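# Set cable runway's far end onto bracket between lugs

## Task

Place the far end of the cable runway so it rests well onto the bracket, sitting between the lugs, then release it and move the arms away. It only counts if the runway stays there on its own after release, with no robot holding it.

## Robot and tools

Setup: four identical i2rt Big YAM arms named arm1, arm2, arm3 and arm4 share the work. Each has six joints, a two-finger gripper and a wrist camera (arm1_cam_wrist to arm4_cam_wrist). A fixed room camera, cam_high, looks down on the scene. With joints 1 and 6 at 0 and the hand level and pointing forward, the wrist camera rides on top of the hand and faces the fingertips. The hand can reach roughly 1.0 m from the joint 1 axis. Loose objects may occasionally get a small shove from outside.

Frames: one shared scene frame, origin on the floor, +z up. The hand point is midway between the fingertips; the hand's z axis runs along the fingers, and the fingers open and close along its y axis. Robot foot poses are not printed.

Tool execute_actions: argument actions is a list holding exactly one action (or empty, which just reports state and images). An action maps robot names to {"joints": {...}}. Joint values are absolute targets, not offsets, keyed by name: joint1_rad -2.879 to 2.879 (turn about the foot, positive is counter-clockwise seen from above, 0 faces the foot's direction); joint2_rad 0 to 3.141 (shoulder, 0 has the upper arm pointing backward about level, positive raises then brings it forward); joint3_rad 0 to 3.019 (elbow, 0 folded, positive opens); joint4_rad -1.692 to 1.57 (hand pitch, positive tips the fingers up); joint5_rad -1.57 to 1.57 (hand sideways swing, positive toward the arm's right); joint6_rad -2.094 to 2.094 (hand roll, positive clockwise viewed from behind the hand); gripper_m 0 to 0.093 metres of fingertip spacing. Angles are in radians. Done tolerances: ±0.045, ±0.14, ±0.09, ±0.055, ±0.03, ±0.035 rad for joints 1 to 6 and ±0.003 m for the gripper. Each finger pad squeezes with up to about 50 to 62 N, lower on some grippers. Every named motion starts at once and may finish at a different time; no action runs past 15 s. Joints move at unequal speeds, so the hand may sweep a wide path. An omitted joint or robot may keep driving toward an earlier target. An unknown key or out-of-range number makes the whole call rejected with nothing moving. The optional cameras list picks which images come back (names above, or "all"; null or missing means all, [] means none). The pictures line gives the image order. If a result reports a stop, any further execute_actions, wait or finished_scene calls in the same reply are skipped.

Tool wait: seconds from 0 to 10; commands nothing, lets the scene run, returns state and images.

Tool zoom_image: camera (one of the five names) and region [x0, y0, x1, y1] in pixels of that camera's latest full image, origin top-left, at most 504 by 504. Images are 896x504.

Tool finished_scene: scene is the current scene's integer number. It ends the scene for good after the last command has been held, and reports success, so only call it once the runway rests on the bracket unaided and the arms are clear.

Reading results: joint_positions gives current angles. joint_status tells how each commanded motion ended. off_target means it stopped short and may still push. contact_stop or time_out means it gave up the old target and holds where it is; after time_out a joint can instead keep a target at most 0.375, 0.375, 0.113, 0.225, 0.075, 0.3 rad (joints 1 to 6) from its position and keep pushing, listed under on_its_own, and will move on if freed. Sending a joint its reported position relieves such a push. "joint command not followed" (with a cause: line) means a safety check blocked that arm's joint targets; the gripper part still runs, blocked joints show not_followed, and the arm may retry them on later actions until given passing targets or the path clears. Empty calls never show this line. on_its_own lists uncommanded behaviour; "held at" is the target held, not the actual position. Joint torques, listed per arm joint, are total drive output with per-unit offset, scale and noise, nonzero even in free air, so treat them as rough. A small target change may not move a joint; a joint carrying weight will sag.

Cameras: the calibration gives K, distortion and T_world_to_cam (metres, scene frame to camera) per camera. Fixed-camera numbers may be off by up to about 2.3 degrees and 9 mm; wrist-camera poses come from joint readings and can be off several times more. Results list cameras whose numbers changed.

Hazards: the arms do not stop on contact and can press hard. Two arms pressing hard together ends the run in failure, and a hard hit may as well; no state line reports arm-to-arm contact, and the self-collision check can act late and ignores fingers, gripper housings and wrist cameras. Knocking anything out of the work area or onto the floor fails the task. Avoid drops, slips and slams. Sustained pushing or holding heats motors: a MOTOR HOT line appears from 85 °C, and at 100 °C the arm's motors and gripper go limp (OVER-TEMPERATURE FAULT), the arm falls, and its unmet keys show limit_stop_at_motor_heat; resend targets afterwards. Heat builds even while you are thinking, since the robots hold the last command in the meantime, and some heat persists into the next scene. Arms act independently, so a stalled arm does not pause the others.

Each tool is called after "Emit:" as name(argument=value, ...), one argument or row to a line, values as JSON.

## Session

Emit:
execute_actions(
  actions=[],
)

Scene clock: 0.00 s.
Joint torques (N m, as the arm reports them, + toward a larger angle): no reading
arm1.joint_positions: joint1_rad=-0.281 joint2_rad=+0.567 joint3_rad=+1.412 joint4_rad=-1.172 joint5_rad=-0.202 joint6_rad=-0.245 gripper_m=+0.095
arm1.joint_status: not commanded
arm1.hand: x=-0.9341 y=-0.2656 z=+1.3820 quat_wxyz=(-0.490, +0.556, -0.590, -0.321) (m; scene frame)
arm2.joint_positions: joint1_rad=+0.423 joint2_rad=+0.506 joint3_rad=+1.323 joint4_rad=-1.302 joint5_rad=+0.109 joint6_rad=+0.258 gripper_m=+0.094
arm2.joint_status: not commanded
arm2.hand: x=-0.2469 y=+0.3238 z=+1.3558 quat_wxyz=(-0.435, -0.596, -0.615, +0.280) (m; scene frame)
arm3.joint_positions: joint1_rad=+0.406 joint2_rad=+0.627 joint3_rad=+1.432 joint4_rad=-1.450 joint5_rad=-0.201 joint6_rad=+0.412 gripper_m=+0.095
arm3.joint_status: not commanded
arm3.hand: x=+0.4782 y=-0.3858 z=+1.3100 quat_wxyz=(-0.043, +0.707, -0.538, -0.457) (m; scene frame)
arm4.joint_positions: joint1_rad=-0.038 joint2_rad=+0.531 joint3_rad=+1.396 joint4_rad=-1.322 joint5_rad=+0.039 joint6_rad=-0.372 gripper_m=+0.094
arm4.joint_status: not commanded
arm4.hand: x=+1.2338 y=+0.3005 z=+1.3581 quat_wxyz=(-0.303, -0.454, -0.718, +0.432) (m; scene frame)
pictures: arm1_cam_wrist, arm2_cam_wrist, arm3_cam_wrist, arm4_cam_wrist, cam_high
camera_calibration (this result's frames):
arm1_cam_wrist: T_world_to_cam=[[0.964007, -0.190951, 0.185007, 0.590481], [-0.0491083, -0.811748, -0.581939, 0.549166], [0.261301, 0.551908, -0.791909, 1.60594], [0, 0, 0, 1]] pos_world=[-0.961892, -0.327791, 1.48209]
arm2_cam_wrist: T_world_to_cam=[[-0.975517, -0.136506, -0.17243, 0.0408956], [-0.0520739, 0.905124, -0.421946, 0.265333], [0.213669, -0.402637, -0.890073, 1.50773], [0, 0, 0, 1]] pos_world=[-0.268444, 0.372492, 1.461]
arm3_cam_wrist: T_world_to_cam=[[0.799937, 0.414746, -0.43369, 0.344568], [0.34127, -0.908885, -0.239716, -0.192456], [-0.493595, 0.043752, -0.86859, 1.51107], [0, 0, 0, 1]] pos_world=[0.535903, -0.383941, 1.4158]
arm4_cam_wrist: T_world_to_cam=[[-0.91442, -0.212641, 0.344412, 0.720899], [-0.352669, 0.836143, -0.420106, 0.758785], [-0.198646, -0.505617, -0.839578, 1.65985], [0, 0, 0, 1]] pos_world=[1.25653, 0.358089, 1.46406]
Images, in order (width x height): arm1_cam_wrist 896x504, arm2_cam_wrist 896x504, arm3_cam_wrist 896x504, arm4_cam_wrist 896x504, cam_high 896x504.

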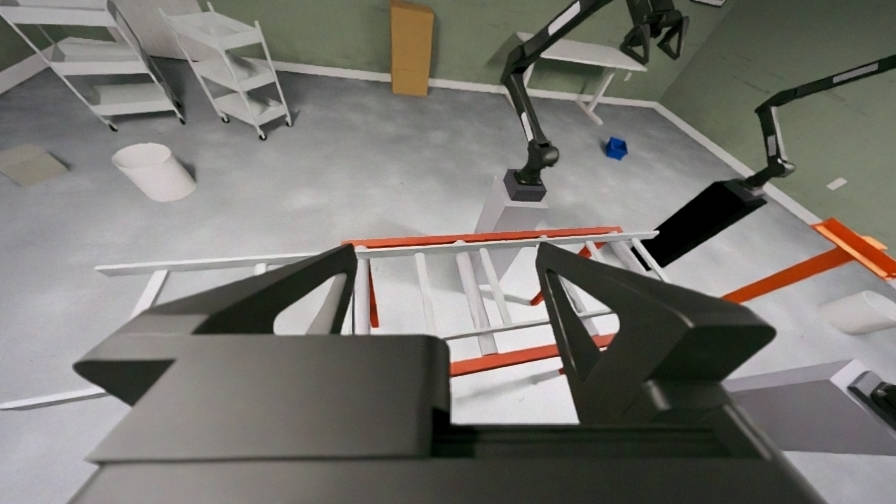

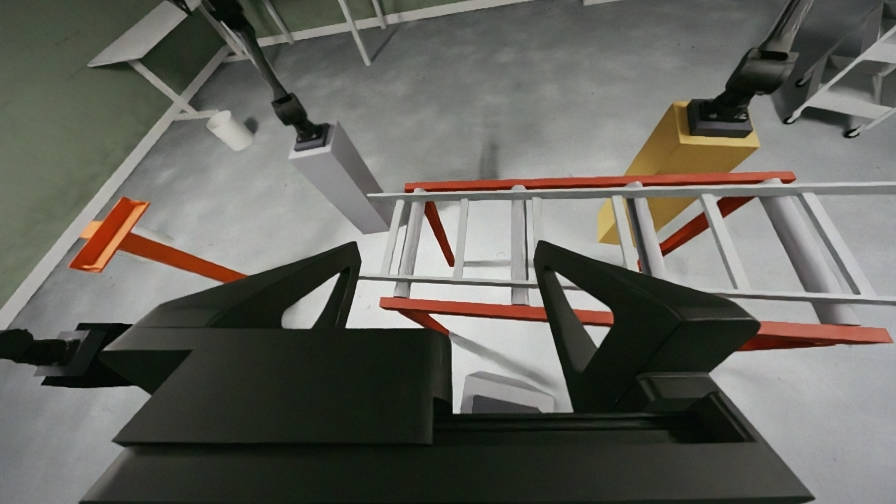

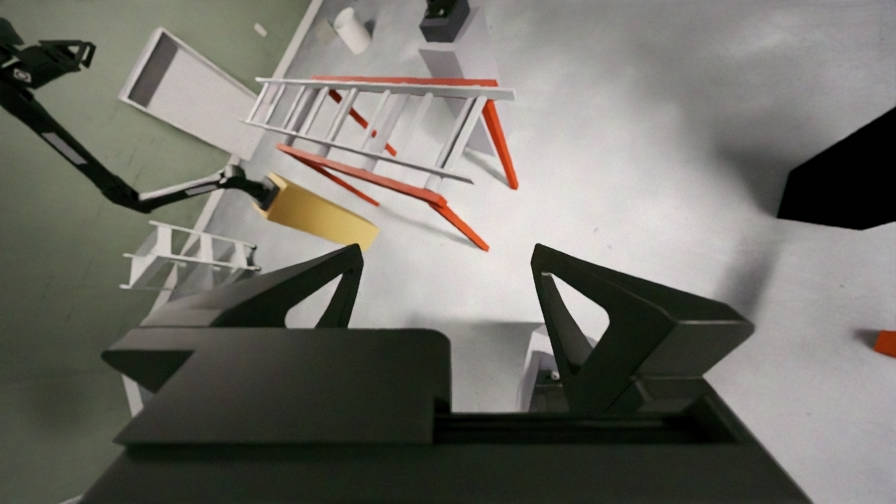

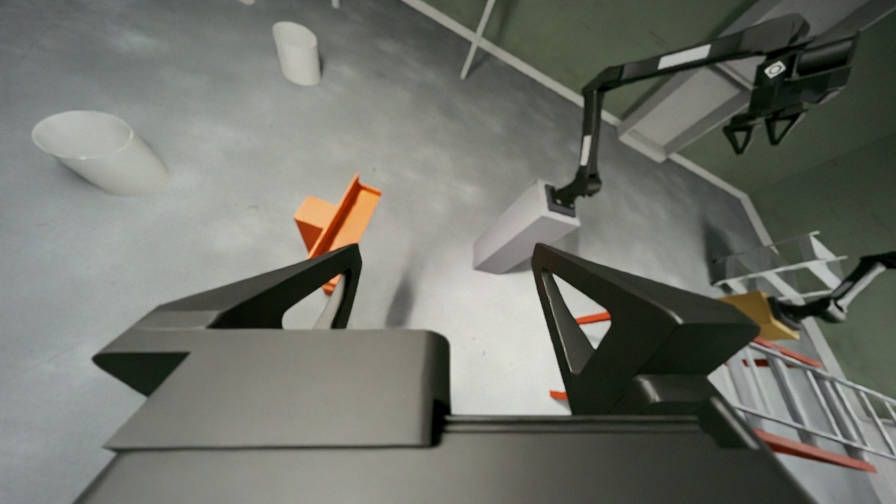

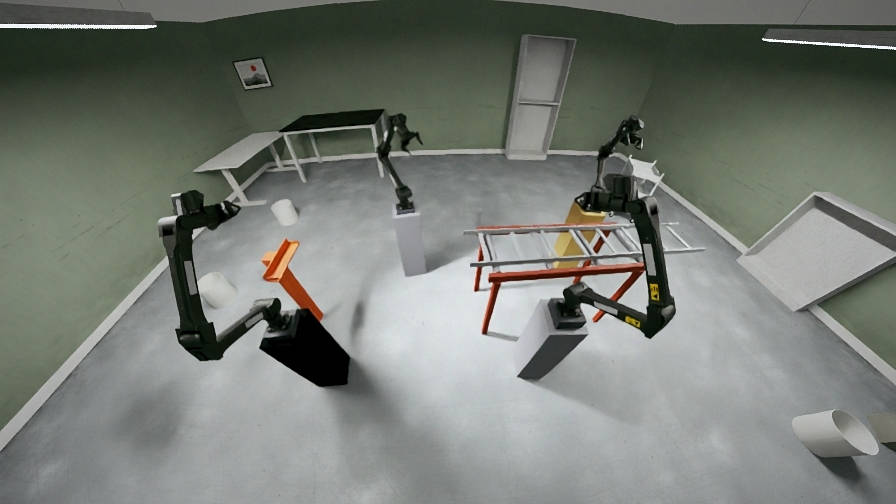

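Emit:
zoom_image(
  camera="cam_high",
  region=[240, 200, 720, 340],
)

Emit:
zoom_image(
  camera="arm3_cam_wrist",
  region=[230, 60, 530, 240],
)

Emit:
zoom_image(
  camera="arm4_cam_wrist",
  region=[260, 160, 420, 300],
)

Region (240, 200, 720, 340) of cam_high's 896x504 image, scaled by 1.050, with more detail than that image has; it fills the top 147 rows of this view, and the rest is white.

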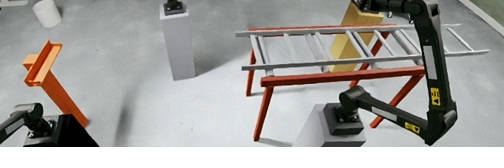

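Region (230, 60, 530, 240) of arm3_cam_wrist's 896x504 image, scaled by 1.680, with more detail than that image has; it fills the top 302 rows of this view, and the rest is white.

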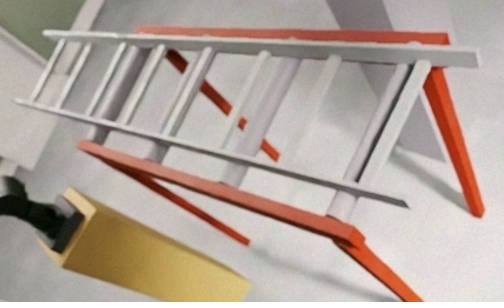

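Region (260, 160, 420, 300) of arm4_cam_wrist's 896x504 image, scaled by 3.150, with more detail than that image has; it fills the top 441 rows of this view, and the rest is white.

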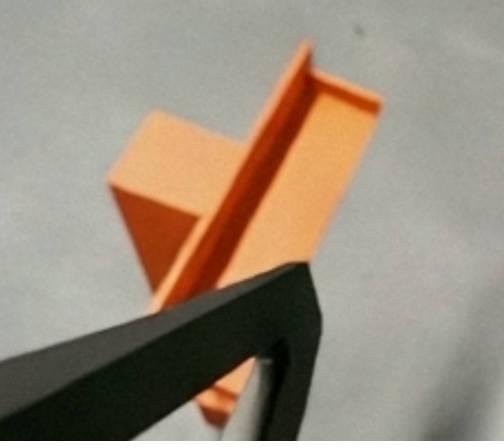

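Emit:
execute_actions(
  actions=[
    {"arm2":{"joints":{"joint1_rad":0.19,"joint2_rad":2.09,"joint3_rad":1.5,"joint4_rad":-0.985,"joint5_rad":0,"joint6_rad":0,"gripper_m":0}},"arm3":{"joints":{"joint1_rad":0.45,"joint2_rad":2.04,"joint3_rad":1.92,"joint4_rad":-1.43,"joint5_rad":0,"joint6_rad":0.63,"gripper_m":0.093}},"arm4":{"joints":{"joint1_rad":-1.045,"joint2_rad":1.45,"joint3_rad":1.24,"joint4_rad":-1.35,"joint5_rad":0,"joint6_rad":0.65,"gripper_m":0.075}}},
  ],
)

Scene clock: 67.33 s.
Joint torques (N m, as the arm reports them, + toward a larger angle): arm1=[-1.13  3.82 11.05  2.88 -0.05  0.09] | arm2=[  0.9  -14.07   8.24   0.1   -0.11  -0.12] | arm3=[  0.41 -22.57  11.08   0.95   0.19  -0.04] | arm4=[  1.07 -10.28   7.71  -0.41   0.05   0.06]
arm1.joint_positions: joint1_rad=-0.281 joint2_rad=+0.567 joint3_rad=+1.412 joint4_rad=-1.172 joint5_rad=-0.202 joint6_rad=-0.245 gripper_m=+0.095
arm1.joint_status: not commanded
arm1.hand: x=-0.9341 y=-0.2656 z=+1.3820 quat_wxyz=(-0.490, +0.556, -0.590, -0.321) (m; scene frame)
arm2.joint_positions: joint1_rad=+0.194 joint2_rad=+2.090 joint3_rad=+1.479 joint4_rad=-0.988 joint5_rad=+0.003 joint6_rad=+0.014 gripper_m=+0.000
arm2.joint_status: all done
arm2.hand: x=-0.2300 y=-0.0505 z=+0.7786 quat_wxyz=(+0.013, -0.667, -0.745, -0.007) (m; scene frame)
arm3.joint_positions: joint1_rad=+0.439 joint2_rad=+2.047 joint3_rad=+1.904 joint4_rad=-1.435 joint5_rad=-0.004 joint6_rad=+0.621 gripper_m=+0.093
arm3.joint_status: all done
arm3.hand: x=+0.2573 y=-0.0244 z=+0.9133 quat_wxyz=(+0.001, +0.704, -0.710, -0.003) (m; scene frame)
arm4.joint_positions: joint1_rad=-1.051 joint2_rad=+1.456 joint3_rad=+1.234 joint4_rad=-1.333 joint5_rad=-0.001 joint6_rad=+0.638 gripper_m=+0.075
arm4.joint_status: all done
arm4.hand: x=+0.8848 y=+0.2438 z=+0.9811 quat_wxyz=(-0.004, -1.000, -0.007, +0.008) (m; scene frame)
pictures: arm1_cam_wrist, arm2_cam_wrist, arm3_cam_wrist, arm4_cam_wrist, cam_high
camera_calibration (this result's frames):
arm1_cam_wrist: T_world_to_cam=[[0.964007, -0.190951, 0.185007, 0.590481], [-0.0491083, -0.811748, -0.581939, 0.549166], [0.261301, 0.551908, -0.791909, 1.60594], [0, 0, 0, 1]] pos_world=[-0.961892, -0.327791, 1.48209]
arm2_cam_wrist: T_world_to_cam=[[-0.993586, -0.113012, 0.00378747, -0.233379], [-0.0865858, 0.781942, 0.617308, -0.461888], [-0.0727246, 0.613021, -0.786712, 0.744642], [0, 0, 0, 1]] pos_world=[-0.217721, -0.121687, 0.87183]
arm3_cam_wrist: T_world_to_cam=[[0.9999, -0.0128576, -0.00587731, -0.253262], [-0.00727737, -0.824547, 0.565747, -0.527619], [-0.0121203, -0.565648, -0.824558, 0.862708], [0, 0, 0, 1]] pos_world=[0.259853, 0.0496867, 1.00836]
arm4_cam_wrist: T_world_to_cam=[[-0.0107636, 0.999926, -0.00572468, -0.232128], [0.825917, 0.0121175, 0.563662, -1.28228], [0.563689, 0.00133889, -0.825986, 0.433904], [0, 0, 0, 1]] pos_world=[0.811971, 0.247067, 1.07984]
Images, in order (width x height): arm1_cam_wrist 896x504, arm2_cam_wrist 896x504, arm3_cam_wrist 896x504, arm4_cam_wrist 896x504, cam_high 896x504.

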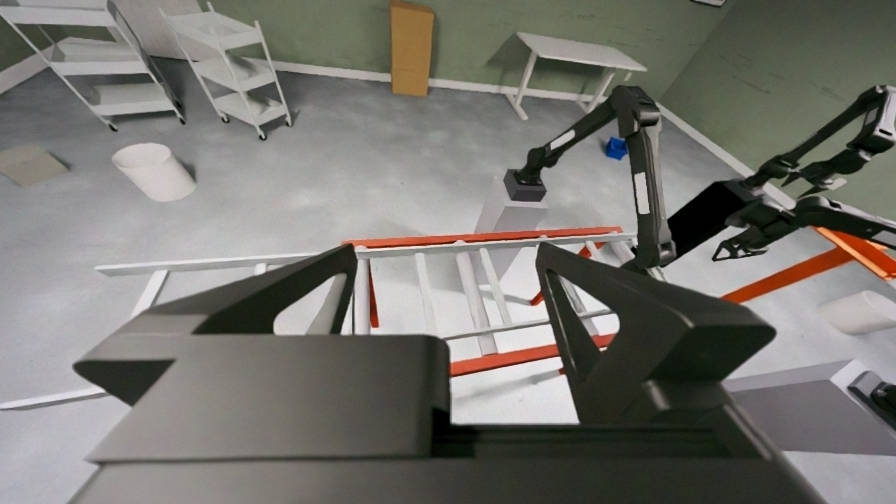

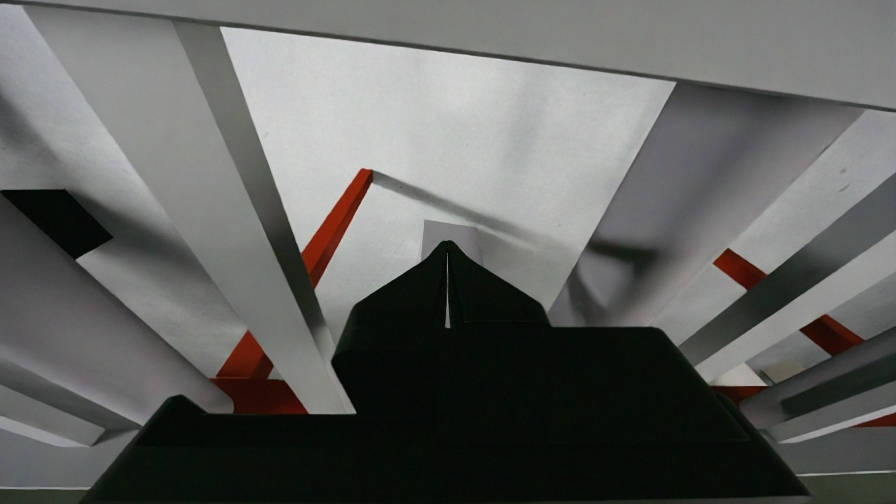

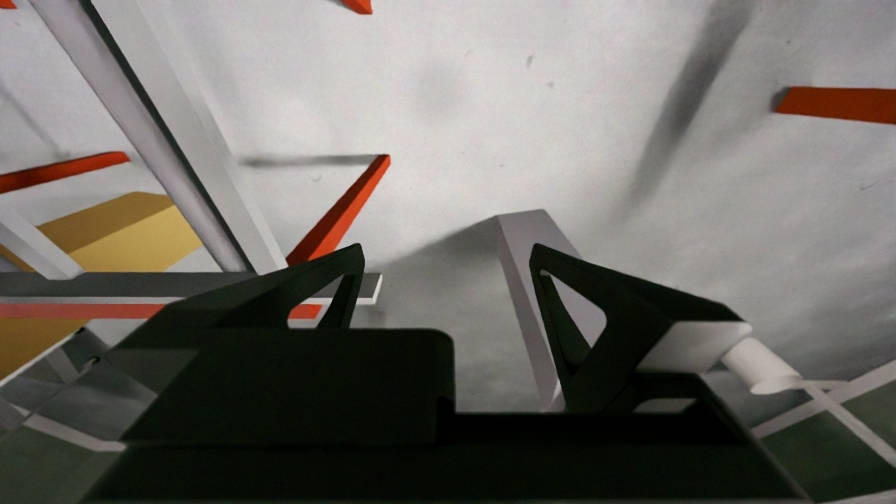

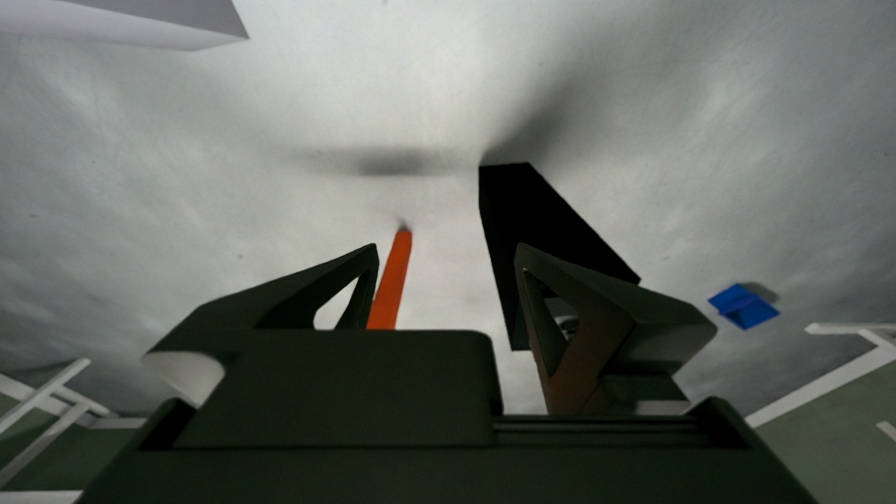

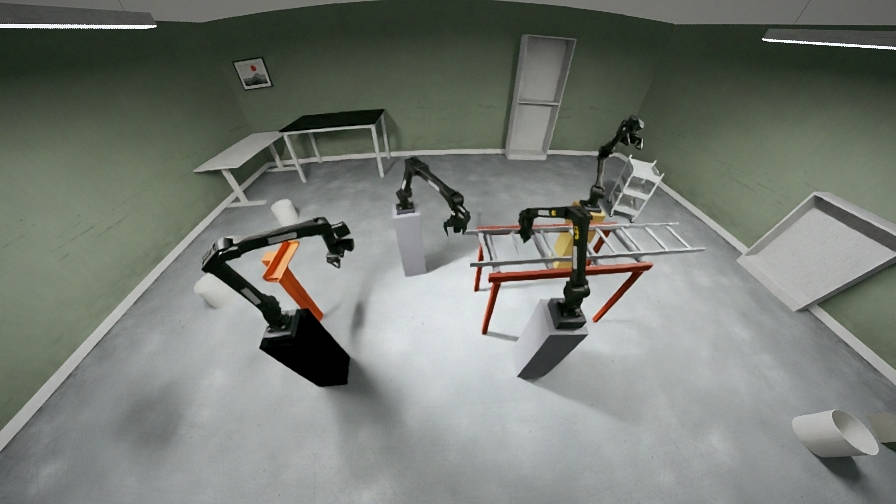

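Emit:
execute_actions(
  actions=[
    {"arm2":{"joints":{"joint1_rad":0.52}}},
  ],
  cameras=["arm3_cam_wrist","arm2_cam_wrist"],
)

Emit:
execute_actions(
  actions=[],
  cameras=["arm3_cam_wrist","arm2_cam_wrist"],
)

Scene clock: 73.00 s.
Joint torques (N m, as the arm reports them, + toward a larger angle): arm1=[-1.08  3.85 11.06  2.87 -0.05  0.09] | arm2=[  0.82 -13.18   6.82  -0.21   0.16  -0.12] | arm3=[  0.42 -22.96  11.1    0.94   0.19  -0.04] | arm4=[  0.95 -10.31   7.59  -0.43   0.05   0.06]
arm1.joint_positions: joint1_rad=-0.281 joint2_rad=+0.567 joint3_rad=+1.412 joint4_rad=-1.172 joint5_rad=-0.202 joint6_rad=-0.245 gripper_m=+0.095
arm1.joint_status: not commanded
arm1.hand: x=-0.9341 y=-0.2656 z=+1.3820 quat_wxyz=(-0.490, +0.556, -0.590, -0.321) (m; scene frame)
arm2.joint_positions: joint1_rad=+0.522 joint2_rad=+2.081 joint3_rad=+1.499 joint4_rad=-0.976 joint5_rad=-0.003 joint6_rad=+0.014 gripper_m=+0.000
arm2.joint_status: all done
arm2.hand: x=-0.0429 y=-0.0089 z=+0.7894 quat_wxyz=(-0.005, -0.536, -0.844, +0.002) (m; scene frame)
arm3.joint_positions: joint1_rad=+0.439 joint2_rad=+2.047 joint3_rad=+1.904 joint4_rad=-1.435 joint5_rad=-0.004 joint6_rad=+0.621 gripper_m=+0.093
arm3.joint_status: not commanded
arm3.hand: x=+0.2573 y=-0.0244 z=+0.9133 quat_wxyz=(+0.001, +0.704, -0.710, -0.003) (m; scene frame)
arm4.joint_positions: joint1_rad=-1.051 joint2_rad=+1.456 joint3_rad=+1.234 joint4_rad=-1.333 joint5_rad=-0.001 joint6_rad=+0.639 gripper_m=+0.075
arm4.joint_status: not commanded
arm4.hand: x=+0.8848 y=+0.2438 z=+0.9811 quat_wxyz=(-0.004, -1.000, -0.006, +0.008) (m; scene frame)
pictures: arm2_cam_wrist, arm3_cam_wrist
camera_calibration (this result's frames):
arm2_cam_wrist: T_world_to_cam=[[-0.904011, -0.427498, -0.00323767, -0.0362473], [-0.348232, 0.731955, 0.585642, -0.47149], [-0.247991, 0.530554, -0.810563, 0.75183], [0, 0, 0, 1]] pos_world=[-0.0105089, -0.0692725, 0.885413]
arm3_cam_wrist: T_world_to_cam=[[0.9999, -0.0128576, -0.00587731, -0.253262], [-0.00727737, -0.824547, 0.565747, -0.527619], [-0.0121203, -0.565648, -0.824558, 0.862708], [0, 0, 0, 1]] pos_world=[0.259853, 0.0496867, 1.00836]
Images, in order (width x height): arm2_cam_wrist 896x504, arm3_cam_wrist 896x504.

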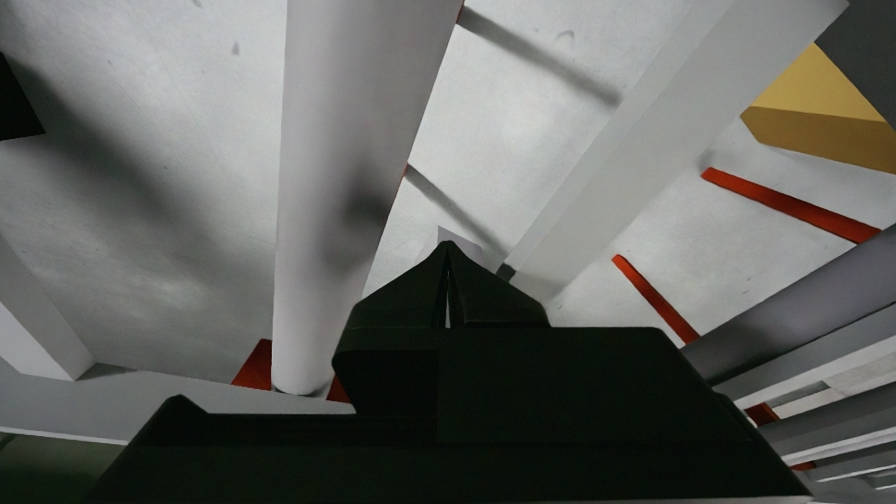

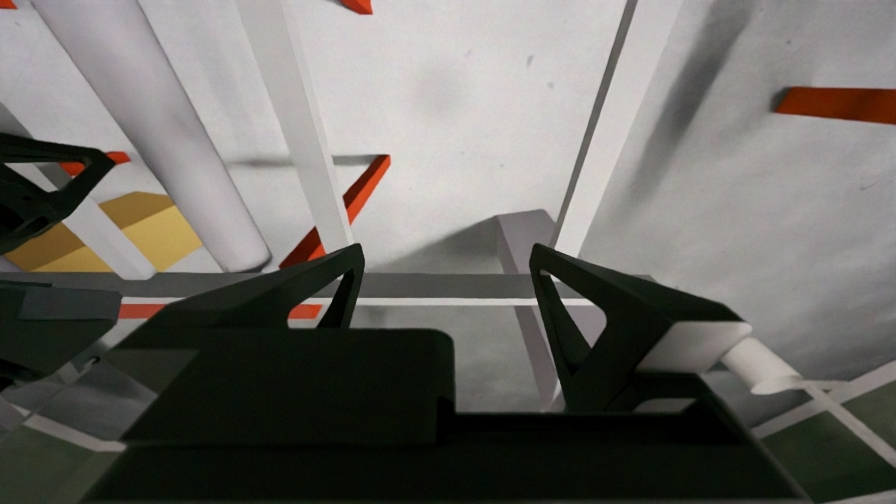

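Scene clock: 73.00 s.
Joint torques (N m, as the arm reports them, + toward a larger angle): arm1=[-1.08  3.85 11.06  2.87 -0.05  0.09] | arm2=[  0.82 -13.18   6.82  -0.21   0.16  -0.12] | arm3=[  0.42 -22.96  11.1    0.94   0.19  -0.04] | arm4=[  0.95 -10.31   7.59  -0.43   0.05   0.06]
arm1.joint_positions: joint1_rad=-0.281 joint2_rad=+0.567 joint3_rad=+1.412 joint4_rad=-1.172 joint5_rad=-0.202 joint6_rad=-0.245 gripper_m=+0.095
arm1.joint_status: not commanded
arm1.hand: x=-0.9341 y=-0.2656 z=+1.3820 quat_wxyz=(-0.490, +0.556, -0.590, -0.321) (m; scene frame)
arm2.joint_positions: joint1_rad=+0.522 joint2_rad=+2.081 joint3_rad=+1.499 joint4_rad=-0.976 joint5_rad=-0.003 joint6_rad=+0.014 gripper_m=+0.000
arm2.joint_status: all done
arm2.hand: x=-0.0429 y=-0.0089 z=+0.7894 quat_wxyz=(-0.005, -0.536, -0.844, +0.002) (m; scene frame)
arm3.joint_positions: joint1_rad=+0.439 joint2_rad=+2.047 joint3_rad=+1.904 joint4_rad=-1.435 joint5_rad=-0.004 joint6_rad=+0.621 gripper_m=+0.093
arm3.joint_status: not commanded
arm3.hand: x=+0.2573 y=-0.0244 z=+0.9133 quat_wxyz=(+0.001, +0.704, -0.710, -0.003) (m; scene frame)
arm4.joint_positions: joint1_rad=-1.051 joint2_rad=+1.456 joint3_rad=+1.234 joint4_rad=-1.333 joint5_rad=-0.001 joint6_rad=+0.639 gripper_m=+0.075
arm4.joint_status: not commanded
arm4.hand: x=+0.8848 y=+0.2438 z=+0.9811 quat_wxyz=(-0.004, -1.000, -0.006, +0.008) (m; scene frame)
pictures: arm2_cam_wrist, arm3_cam_wrist
camera_calibration (this result's frames):
arm2_cam_wrist: T_world_to_cam=[[-0.904011, -0.427498, -0.00323767, -0.0362473], [-0.348232, 0.731955, 0.585642, -0.47149], [-0.247991, 0.530554, -0.810563, 0.75183], [0, 0, 0, 1]] pos_world=[-0.0105089, -0.0692725, 0.885413]
arm3_cam_wrist: T_world_to_cam=[[0.9999, -0.0128576, -0.00587731, -0.253262], [-0.00727737, -0.824547, 0.565747, -0.527619], [-0.0121203, -0.565648, -0.824558, 0.862708], [0, 0, 0, 1]] pos_world=[0.259853, 0.0496867, 1.00836]
Images, in order (width x height): arm2_cam_wrist 896x504, arm3_cam_wrist 896x504.

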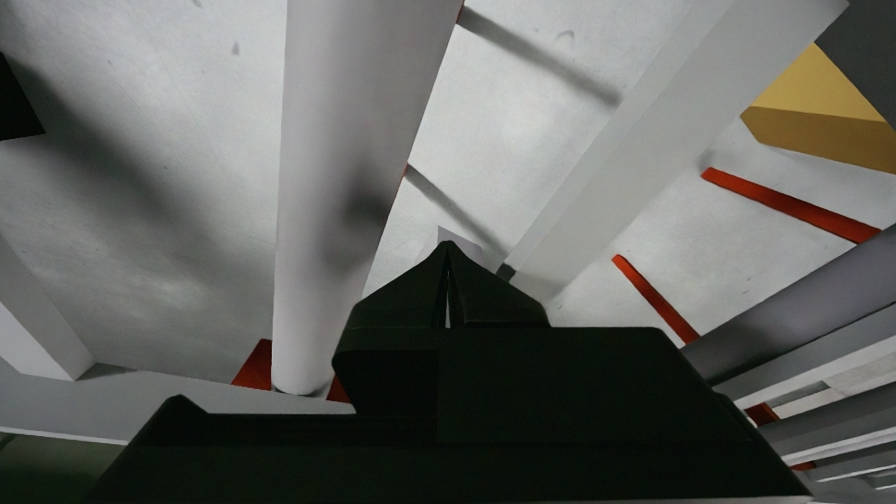

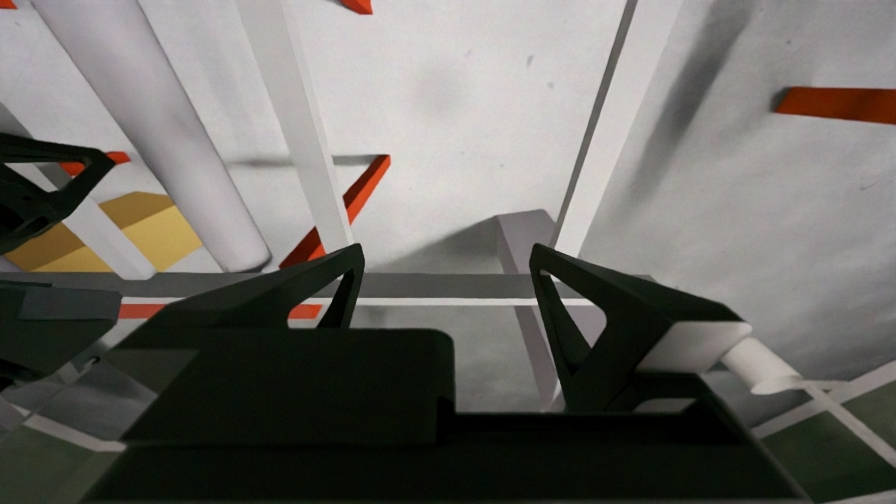

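Emit:
execute_actions(
  actions=[
    {"arm3":{"joints":{"joint1_rad":0.64,"joint2_rad":2.12,"joint3_rad":2.02,"joint4_rad":-1.45,"joint6_rad":0.82}}},
  ],
  cameras=["arm3_cam_wrist"],
)

Scene clock: 86.47 s.
Joint torques (N m, as the arm reports them, + toward a larger angle): arm1=[-1.15  3.82 11.06  2.85 -0.05  0.09] | arm2=[  1.08 -13.44   6.84  -0.18   0.14  -0.14] | arm3=[ -0.54 -22.73  14.27   0.3    0.06  -0.05] | arm4=[  0.97 -10.29   7.61  -0.45   0.04   0.05]
arm1.joint_positions: joint1_rad=-0.281 joint2_rad=+0.567 joint3_rad=+1.412 joint4_rad=-1.172 joint5_rad=-0.202 joint6_rad=-0.245 gripper_m=+0.095
arm1.joint_status: not commanded
arm1.hand: x=-0.9341 y=-0.2656 z=+1.3820 quat_wxyz=(-0.490, +0.556, -0.590, -0.321) (m; scene frame)
arm2.joint_positions: joint1_rad=+0.522 joint2_rad=+2.081 joint3_rad=+1.499 joint4_rad=-0.976 joint5_rad=-0.003 joint6_rad=+0.014 gripper_m=+0.000
arm2.joint_status: not commanded
arm2.hand: x=-0.0429 y=-0.0089 z=+0.7894 quat_wxyz=(-0.005, -0.536, -0.844, +0.002) (m; scene frame)
arm3.joint_positions: joint1_rad=+0.640 joint2_rad=+2.115 joint3_rad=+1.968 joint4_rad=-1.439 joint5_rad=-0.001 joint6_rad=+0.811 gripper_m=+0.093
arm3.joint_status: all done
arm3.hand: x=+0.1484 y=-0.0945 z=+0.8952 quat_wxyz=(-0.001, +0.708, -0.706, +0.002) (m; scene frame)
arm4.joint_positions: joint1_rad=-1.051 joint2_rad=+1.456 joint3_rad=+1.234 joint4_rad=-1.333 joint5_rad=-0.001 joint6_rad=+0.639 gripper_m=+0.075
arm4.joint_status: not commanded
arm4.hand: x=+0.8848 y=+0.2438 z=+0.9811 quat_wxyz=(-0.004, -1.000, -0.006, +0.008) (m; scene frame)
pictures: arm3_cam_wrist
camera_calibration (this result's frames):
arm3_cam_wrist: T_world_to_cam=[[0.999993, -0.00183686, 0.00315287, -0.152466], [-0.00330284, -0.822943, 0.568115, -0.5785], [0.00155109, -0.568121, -0.822943, 0.803138], [0, 0, 0, 1]] pos_world=[0.149309, -0.0200725, 0.990073]
Images, in order (width x height): arm3_cam_wrist 896x504.

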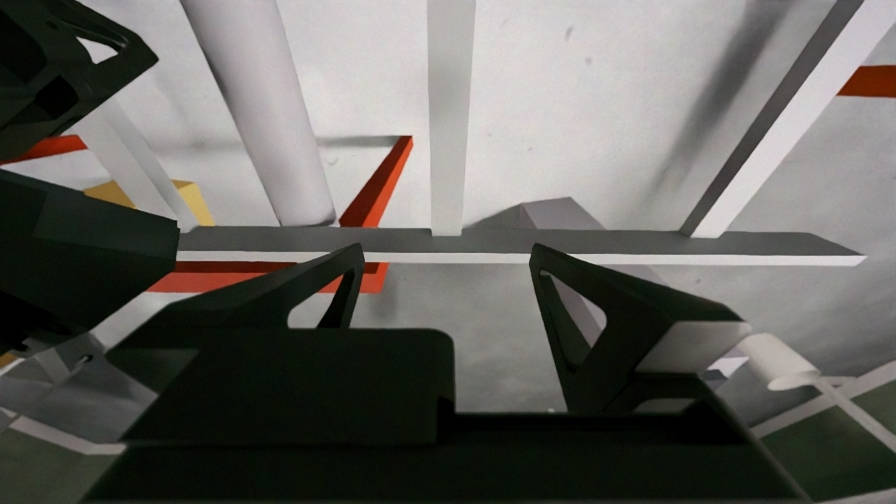

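Emit:
execute_actions(
  actions=[
    {"arm3":{"joints":{"joint2_rad":2.225,"joint3_rad":1.85,"joint4_rad":-1.18}},"arm2":{"joints":{"joint2_rad":1.6,"joint3_rad":1.3}}},
  ],
  cameras=["arm3_cam_wrist","cam_high"],
)

Scene clock: 90.67 s.
Joint torques (N m, as the arm reports them, + toward a larger angle): arm1=[-1.15  3.89 11.04  2.88 -0.05  0.09] | arm2=[ 0.48 -8.93  9.75  0.4   0.16 -0.16] | arm3=[ -0.64 -24.76   9.48   1.35   0.02  -0.09] | arm4=[  1.02 -10.35   7.62  -0.43   0.05   0.06]
arm1.joint_positions: joint1_rad=-0.281 joint2_rad=+0.567 joint3_rad=+1.412 joint4_rad=-1.172 joint5_rad=-0.202 joint6_rad=-0.245 gripper_m=+0.095
arm1.joint_status: not commanded
arm1.hand: x=-0.9341 y=-0.2656 z=+1.3820 quat_wxyz=(-0.490, +0.556, -0.590, -0.321) (m; scene frame)
arm2.joint_positions: joint1_rad=+0.526 joint2_rad=+1.586 joint3_rad=+1.281 joint4_rad=-0.983 joint5_rad=-0.003 joint6_rad=+0.013 gripper_m=+0.000
arm2.joint_status: all done
arm2.hand: x=-0.0668 y=+0.0454 z=+0.9745 quat_wxyz=(-0.120, -0.529, -0.837, +0.073) (m; scene frame)
arm3.joint_positions: joint1_rad=+0.639 joint2_rad=+2.235 joint3_rad=+1.846 joint4_rad=-1.195 joint5_rad=+0.000 joint6_rad=+0.817 gripper_m=+0.093
arm3.joint_status: all done
arm3.hand: x=+0.1421 y=-0.0865 z=+0.7740 quat_wxyz=(-0.002, +0.705, -0.709, +0.001) (m; scene frame)
arm4.joint_positions: joint1_rad=-1.051 joint2_rad=+1.456 joint3_rad=+1.234 joint4_rad=-1.333 joint5_rad=-0.001 joint6_rad=+0.639 gripper_m=+0.075
arm4.joint_status: not commanded
arm4.hand: x=+0.8848 y=+0.2438 z=+0.9811 quat_wxyz=(-0.004, -1.000, -0.006, +0.008) (m; scene frame)
pictures: arm3_cam_wrist, cam_high
camera_calibration (this result's frames):
arm3_cam_wrist: T_world_to_cam=[[0.999957, -0.00870095, 0.00306628, -0.146256], [-0.00890763, -0.824133, 0.566327, -0.501016], [-0.00240056, -0.56633, -0.824175, 0.7096], [0, 0, 0, 1]] pos_world=[0.143491, -0.0123086, 0.869021]
Images, in order (width x height): arm3_cam_wrist 896x504, cam_high 896x504.

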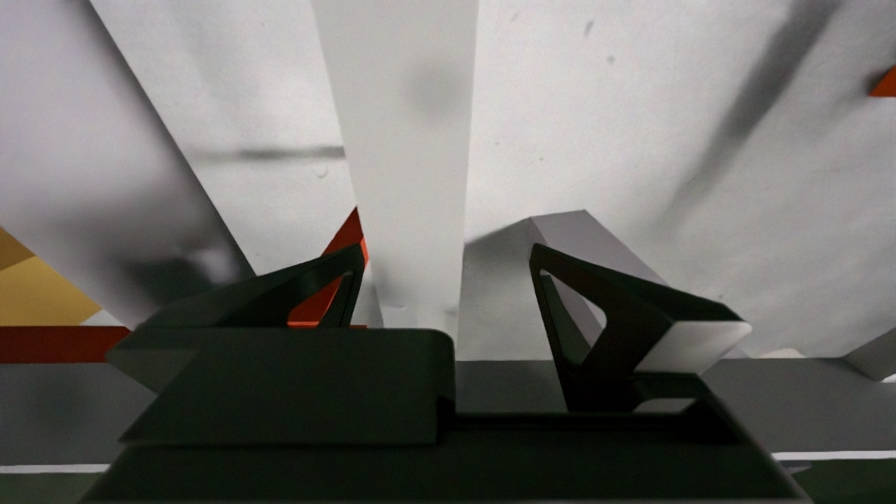

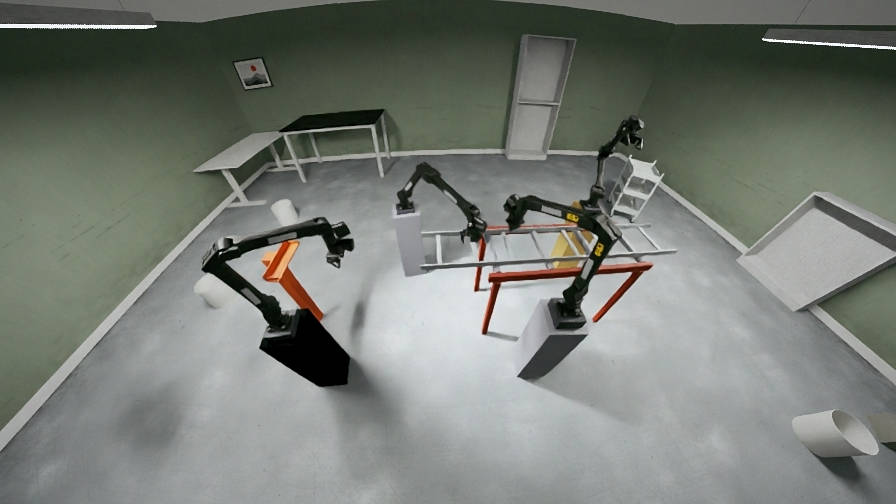

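Emit:
execute_actions(
  actions=[
    {"arm3":{"joints":{"joint1_rad":0.33,"joint2_rad":2.24,"joint6_rad":0.51,"gripper_m":0.06}},"arm2":{"joints":{"joint1_rad":0.2,"joint2_rad":1.2,"joint3_rad":1.2}}},
  ],
  cameras=["arm3_cam_wrist"],
)

Emit:
execute_actions(
  actions=[
    {"arm3":{"joints":{"joint1_rad":0.03,"joint2_rad":2.17,"joint3_rad":1.72,"joint4_rad":-1.13,"joint6_rad":0.21}}},
  ],
  cameras=["arm3_cam_wrist","cam_high","arm4_cam_wrist"],
)

Scene clock: 105.53 s.
Joint torques (N m, as the arm reports them, + toward a larger angle): arm1=[-1.14  3.86 11.07  2.86 -0.05  0.09] | arm2=[ 1.49 -4.29 11.13  0.76 -0.04 -0.15] | arm3=[  0.03 -23.27  10.39   1.28  -0.16  -0.09] | arm4=[  1.02 -10.3    7.59  -0.46   0.04   0.06]
arm1.joint_positions: joint1_rad=-0.281 joint2_rad=+0.567 joint3_rad=+1.412 joint4_rad=-1.172 joint5_rad=-0.202 joint6_rad=-0.245 gripper_m=+0.095
arm1.joint_status: not commanded
arm1.hand: x=-0.9341 y=-0.2656 z=+1.3820 quat_wxyz=(-0.490, +0.556, -0.590, -0.321) (m; scene frame)
arm2.joint_positions: joint1_rad=+0.195 joint2_rad=+1.191 joint3_rad=+1.174 joint4_rad=-0.983 joint5_rad=+0.001 joint6_rad=+0.012 gripper_m=+0.000
arm2.joint_status: all done
arm2.hand: x=-0.2427 y=+0.0641 z=+1.1118 quat_wxyz=(-0.211, -0.639, -0.716, +0.186) (m; scene frame)
arm3.joint_positions: joint1_rad=+0.328 joint2_rad=+2.234 joint3_rad=+1.835 joint4_rad=-1.194 joint5_rad=+0.003 joint6_rad=+0.507 gripper_m=+0.060
arm3.joint_status: all done
arm3.hand: x=+0.3063 y=+0.0349 z=+0.7707 quat_wxyz=(+0.000, +0.705, -0.709, +0.005) (m; scene frame)
arm4.joint_positions: joint1_rad=-1.051 joint2_rad=+1.456 joint3_rad=+1.234 joint4_rad=-1.333 joint5_rad=-0.001 joint6_rad=+0.639 gripper_m=+0.075
arm4.joint_status: not commanded
arm4.hand: x=+0.8848 y=+0.2438 z=+0.9811 quat_wxyz=(-0.004, -1.000, -0.006, +0.008) (m; scene frame)
pictures: arm3_cam_wrist
camera_calibration (this result's frames):
arm3_cam_wrist: T_world_to_cam=[[0.999928, -0.00977635, 0.00699574, -0.312347], [-0.0120209, -0.818899, 0.573811, -0.402589], [0.000119028, -0.573854, -0.818958, 0.771494], [0, 0, 0, 1]] pos_world=[0.307393, 0.109991, 0.865016]
Images, in order (width x height): arm3_cam_wrist 896x504.

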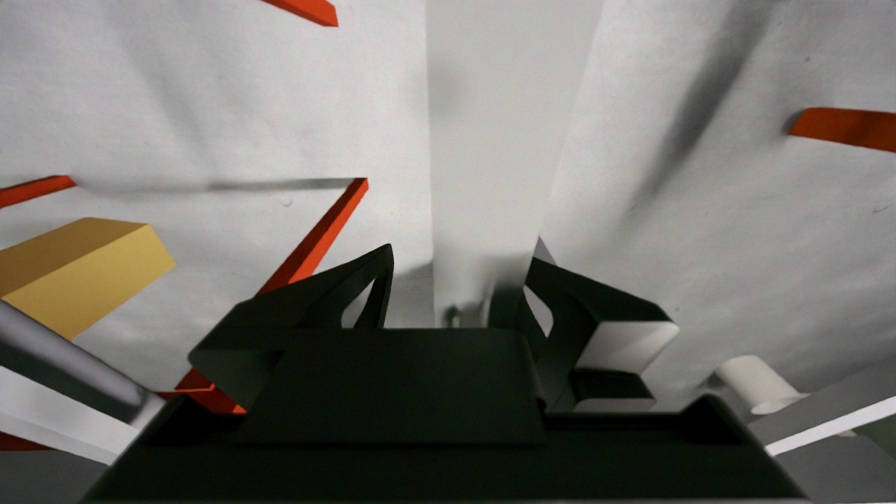

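Scene clock: 107.63 s.
Joint torques (N m, as the arm reports them, + toward a larger angle): arm1=[-1.13  3.86 11.05  2.87 -0.05  0.08] | arm2=[ 1.66 -4.37 11.1   0.76 -0.02 -0.15] | arm3=[  0.21 -23.18   9.33   1.06  -0.17  -0.06] | arm4=[  1.02 -10.33   7.6   -0.43   0.04   0.06]
arm1.joint_positions: joint1_rad=-0.281 joint2_rad=+0.567 joint3_rad=+1.412 joint4_rad=-1.172 joint5_rad=-0.202 joint6_rad=-0.245 gripper_m=+0.095
arm1.joint_status: not commanded
arm1.hand: x=-0.9341 y=-0.2656 z=+1.3820 quat_wxyz=(-0.490, +0.556, -0.590, -0.321) (m; scene frame)
arm2.joint_positions: joint1_rad=+0.195 joint2_rad=+1.191 joint3_rad=+1.174 joint4_rad=-0.983 joint5_rad=+0.001 joint6_rad=+0.012 gripper_m=+0.000
arm2.joint_status: not commanded
arm2.hand: x=-0.2427 y=+0.0641 z=+1.1118 quat_wxyz=(-0.211, -0.639, -0.716, +0.186) (m; scene frame)
arm3.joint_positions: joint1_rad=+0.031 joint2_rad=+2.172 joint3_rad=+1.714 joint4_rad=-1.138 joint5_rad=+0.003 joint6_rad=+0.204 gripper_m=+0.060
arm3.joint_status: all done
arm3.hand: x=+0.4937 y=+0.0756 z=+0.7669 quat_wxyz=(+0.004, +0.707, -0.707, +0.006) (m; scene frame)
arm4.joint_positions: joint1_rad=-1.051 joint2_rad=+1.456 joint3_rad=+1.234 joint4_rad=-1.333 joint5_rad=-0.001 joint6_rad=+0.639 gripper_m=+0.075
arm4.joint_status: not commanded
arm4.hand: x=+0.8848 y=+0.2438 z=+0.9811 quat_wxyz=(-0.004, -1.000, -0.006, +0.008) (m; scene frame)
pictures: arm3_cam_wrist, arm4_cam_wrist, cam_high
camera_calibration (this result's frames):
arm3_cam_wrist: T_world_to_cam=[[0.999992, -0.00363713, 0.00166933, -0.495766], [-0.00393203, -0.815347, 0.57896, -0.373073], [-0.000744672, -0.578962, -0.815354, 0.789771], [0, 0, 0, 1]] pos_world=[0.494883, 0.151261, 0.860765]
arm4_cam_wrist: T_world_to_cam=[[-0.0103821, 0.99993, -0.00573087, -0.23246], [0.82592, 0.0118059, 0.563664, -1.28221], [0.563692, 0.00111881, -0.825984, 0.433953], [0, 0, 0, 1]] pos_world=[0.811972, 0.247096, 1.07984]
Images, in order (width x height): arm3_cam_wrist 896x504, arm4_cam_wrist 896x504, cam_high 896x504.

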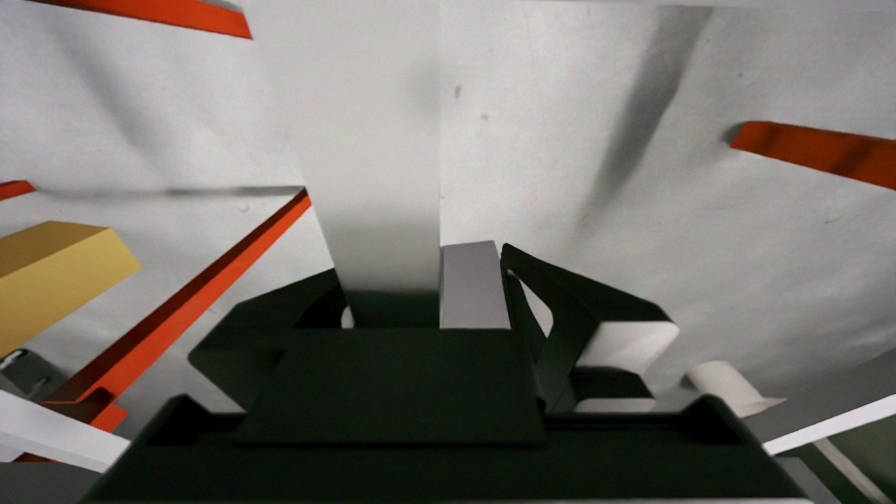

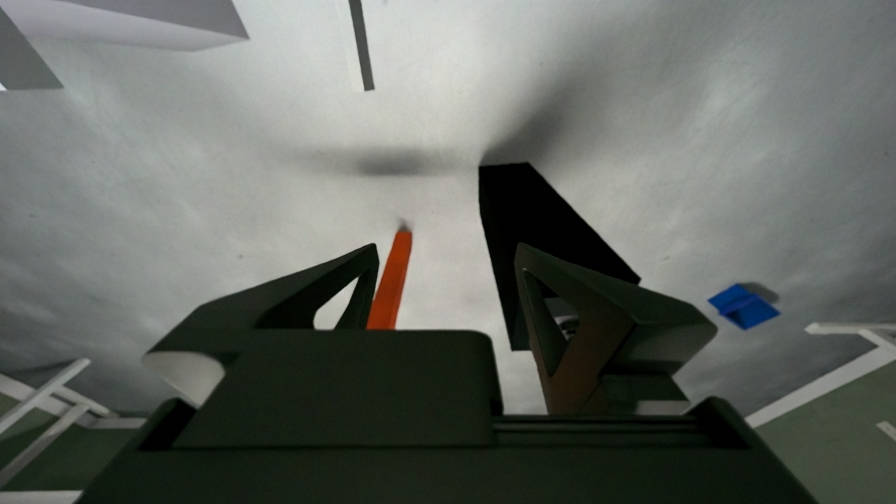

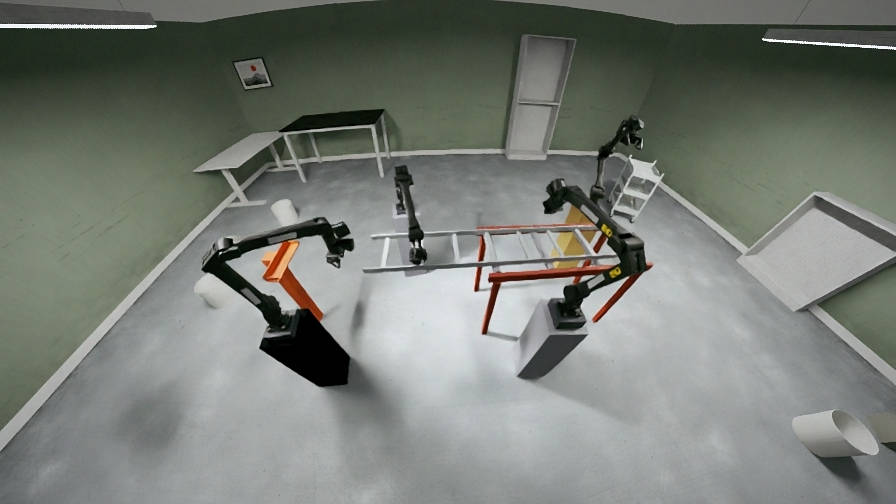

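Emit:
execute_actions(
  actions=[
    {"arm3":{"joints":{"joint2_rad":2.06,"joint3_rad":1.535,"joint4_rad":-1.035}},"arm4":{"joints":{"joint1_rad":-1.155,"joint2_rad":2.08,"joint3_rad":1.95,"joint4_rad":-1.41,"joint6_rad":0.545,"gripper_m":0.085}}},
  ],
  cameras=["arm3_cam_wrist","cam_high","arm4_cam_wrist"],
)

Scene clock: 119.43 s.
Joint torques (N m, as the arm reports them, + toward a larger angle): arm1=[-1.1   3.82 11.05  2.87 -0.05  0.09] | arm2=[ 1.42 -4.87 11.03  0.83 -0.03 -0.11] | arm3=[ -0.67 -20.91   7.93   1.03   0.16  -0.14] | arm4=[  1.05 -20.54  10.81  -0.31   0.03  -0.19]
arm1.joint_positions: joint1_rad=-0.281 joint2_rad=+0.567 joint3_rad=+1.412 joint4_rad=-1.172 joint5_rad=-0.202 joint6_rad=-0.245 gripper_m=+0.095
arm1.joint_status: not commanded
arm1.hand: x=-0.9341 y=-0.2656 z=+1.3820 quat_wxyz=(-0.490, +0.556, -0.590, -0.321) (m; scene frame)
arm2.joint_positions: joint1_rad=+0.195 joint2_rad=+1.191 joint3_rad=+1.174 joint4_rad=-0.983 joint5_rad=+0.001 joint6_rad=+0.012 gripper_m=+0.000
arm2.joint_status: not commanded
arm2.hand: x=-0.2427 y=+0.0641 z=+1.1118 quat_wxyz=(-0.211, -0.639, -0.716, +0.186) (m; scene frame)
arm3.joint_positions: joint1_rad=+0.036 joint2_rad=+2.059 joint3_rad=+1.543 joint4_rad=-1.040 joint5_rad=-0.004 joint6_rad=+0.213 gripper_m=+0.060
arm3.joint_status: all done
arm3.hand: x=+0.4961 y=+0.0421 z=+0.7759 quat_wxyz=(-0.004, +0.706, -0.708, -0.013) (m; scene frame)
arm4.joint_positions: joint1_rad=-1.163 joint2_rad=+2.099 joint3_rad=+1.896 joint4_rad=-1.400 joint5_rad=-0.001 joint6_rad=+0.556 gripper_m=+0.085
arm4.joint_status: all done
arm4.hand: x=+0.6733 y=+0.1722 z=+0.8982 quat_wxyz=(+0.009, -1.000, +0.008, -0.011) (m; scene frame)
pictures: arm3_cam_wrist, arm4_cam_wrist, cam_high
camera_calibration (this result's frames):
arm3_cam_wrist: T_world_to_cam=[[0.999868, -0.00770153, -0.0143038, -0.485652], [0.00138865, -0.836743, 0.547593, -0.382993], [-0.0161859, -0.547541, -0.836622, 0.800588], [0, 0, 0, 1]] pos_world=[0.499078, 0.114147, 0.872567]
arm4_cam_wrist: T_world_to_cam=[[0.0185138, 0.999628, 0.0200266, -0.206092], [0.803092, -0.0267991, 0.595252, -1.06634], [0.595567, 0.00506287, -0.80329, 0.442298], [0, 0, 0, 1]] pos_world=[0.596764, 0.175199, 0.99416]
Images, in order (width x height): arm3_cam_wrist 896x504, arm4_cam_wrist 896x504, cam_high 896x504.

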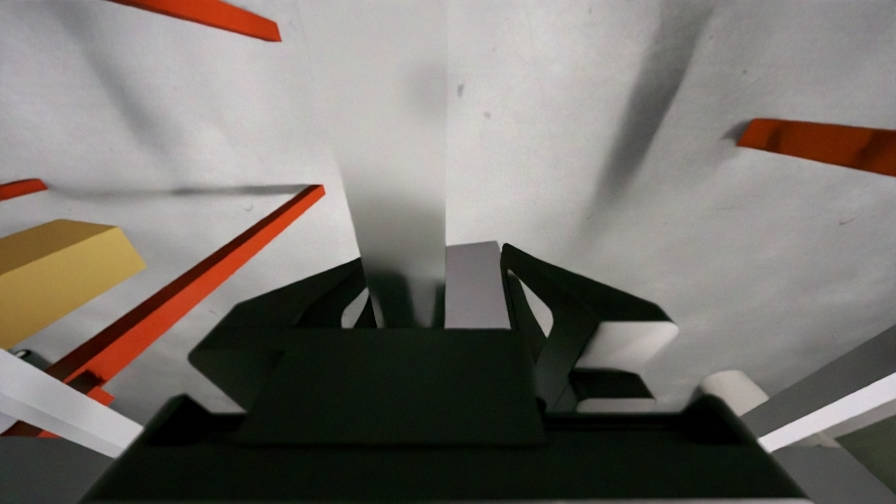

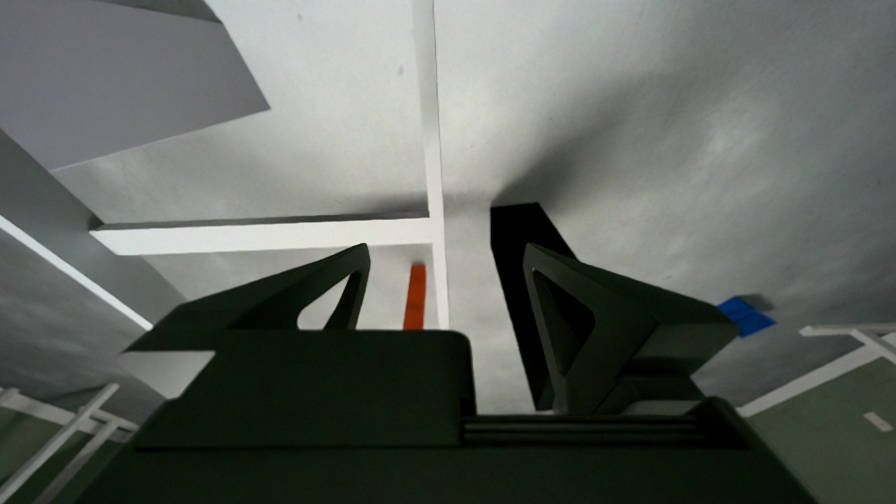

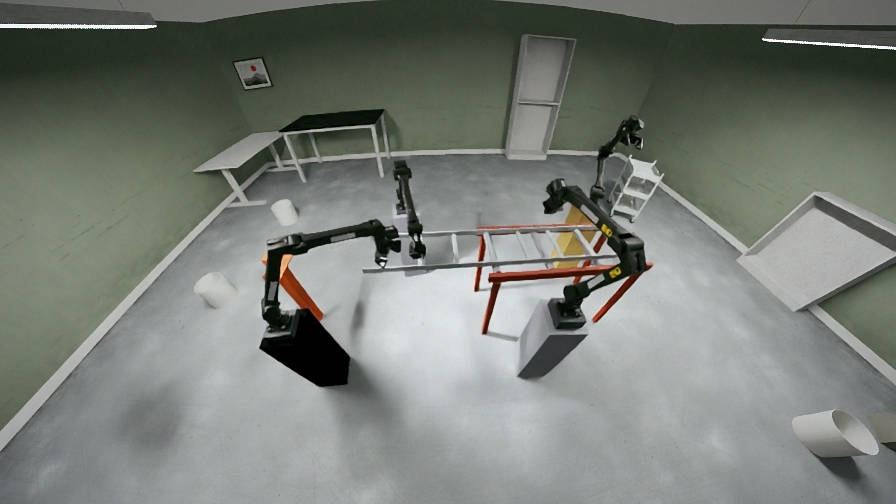

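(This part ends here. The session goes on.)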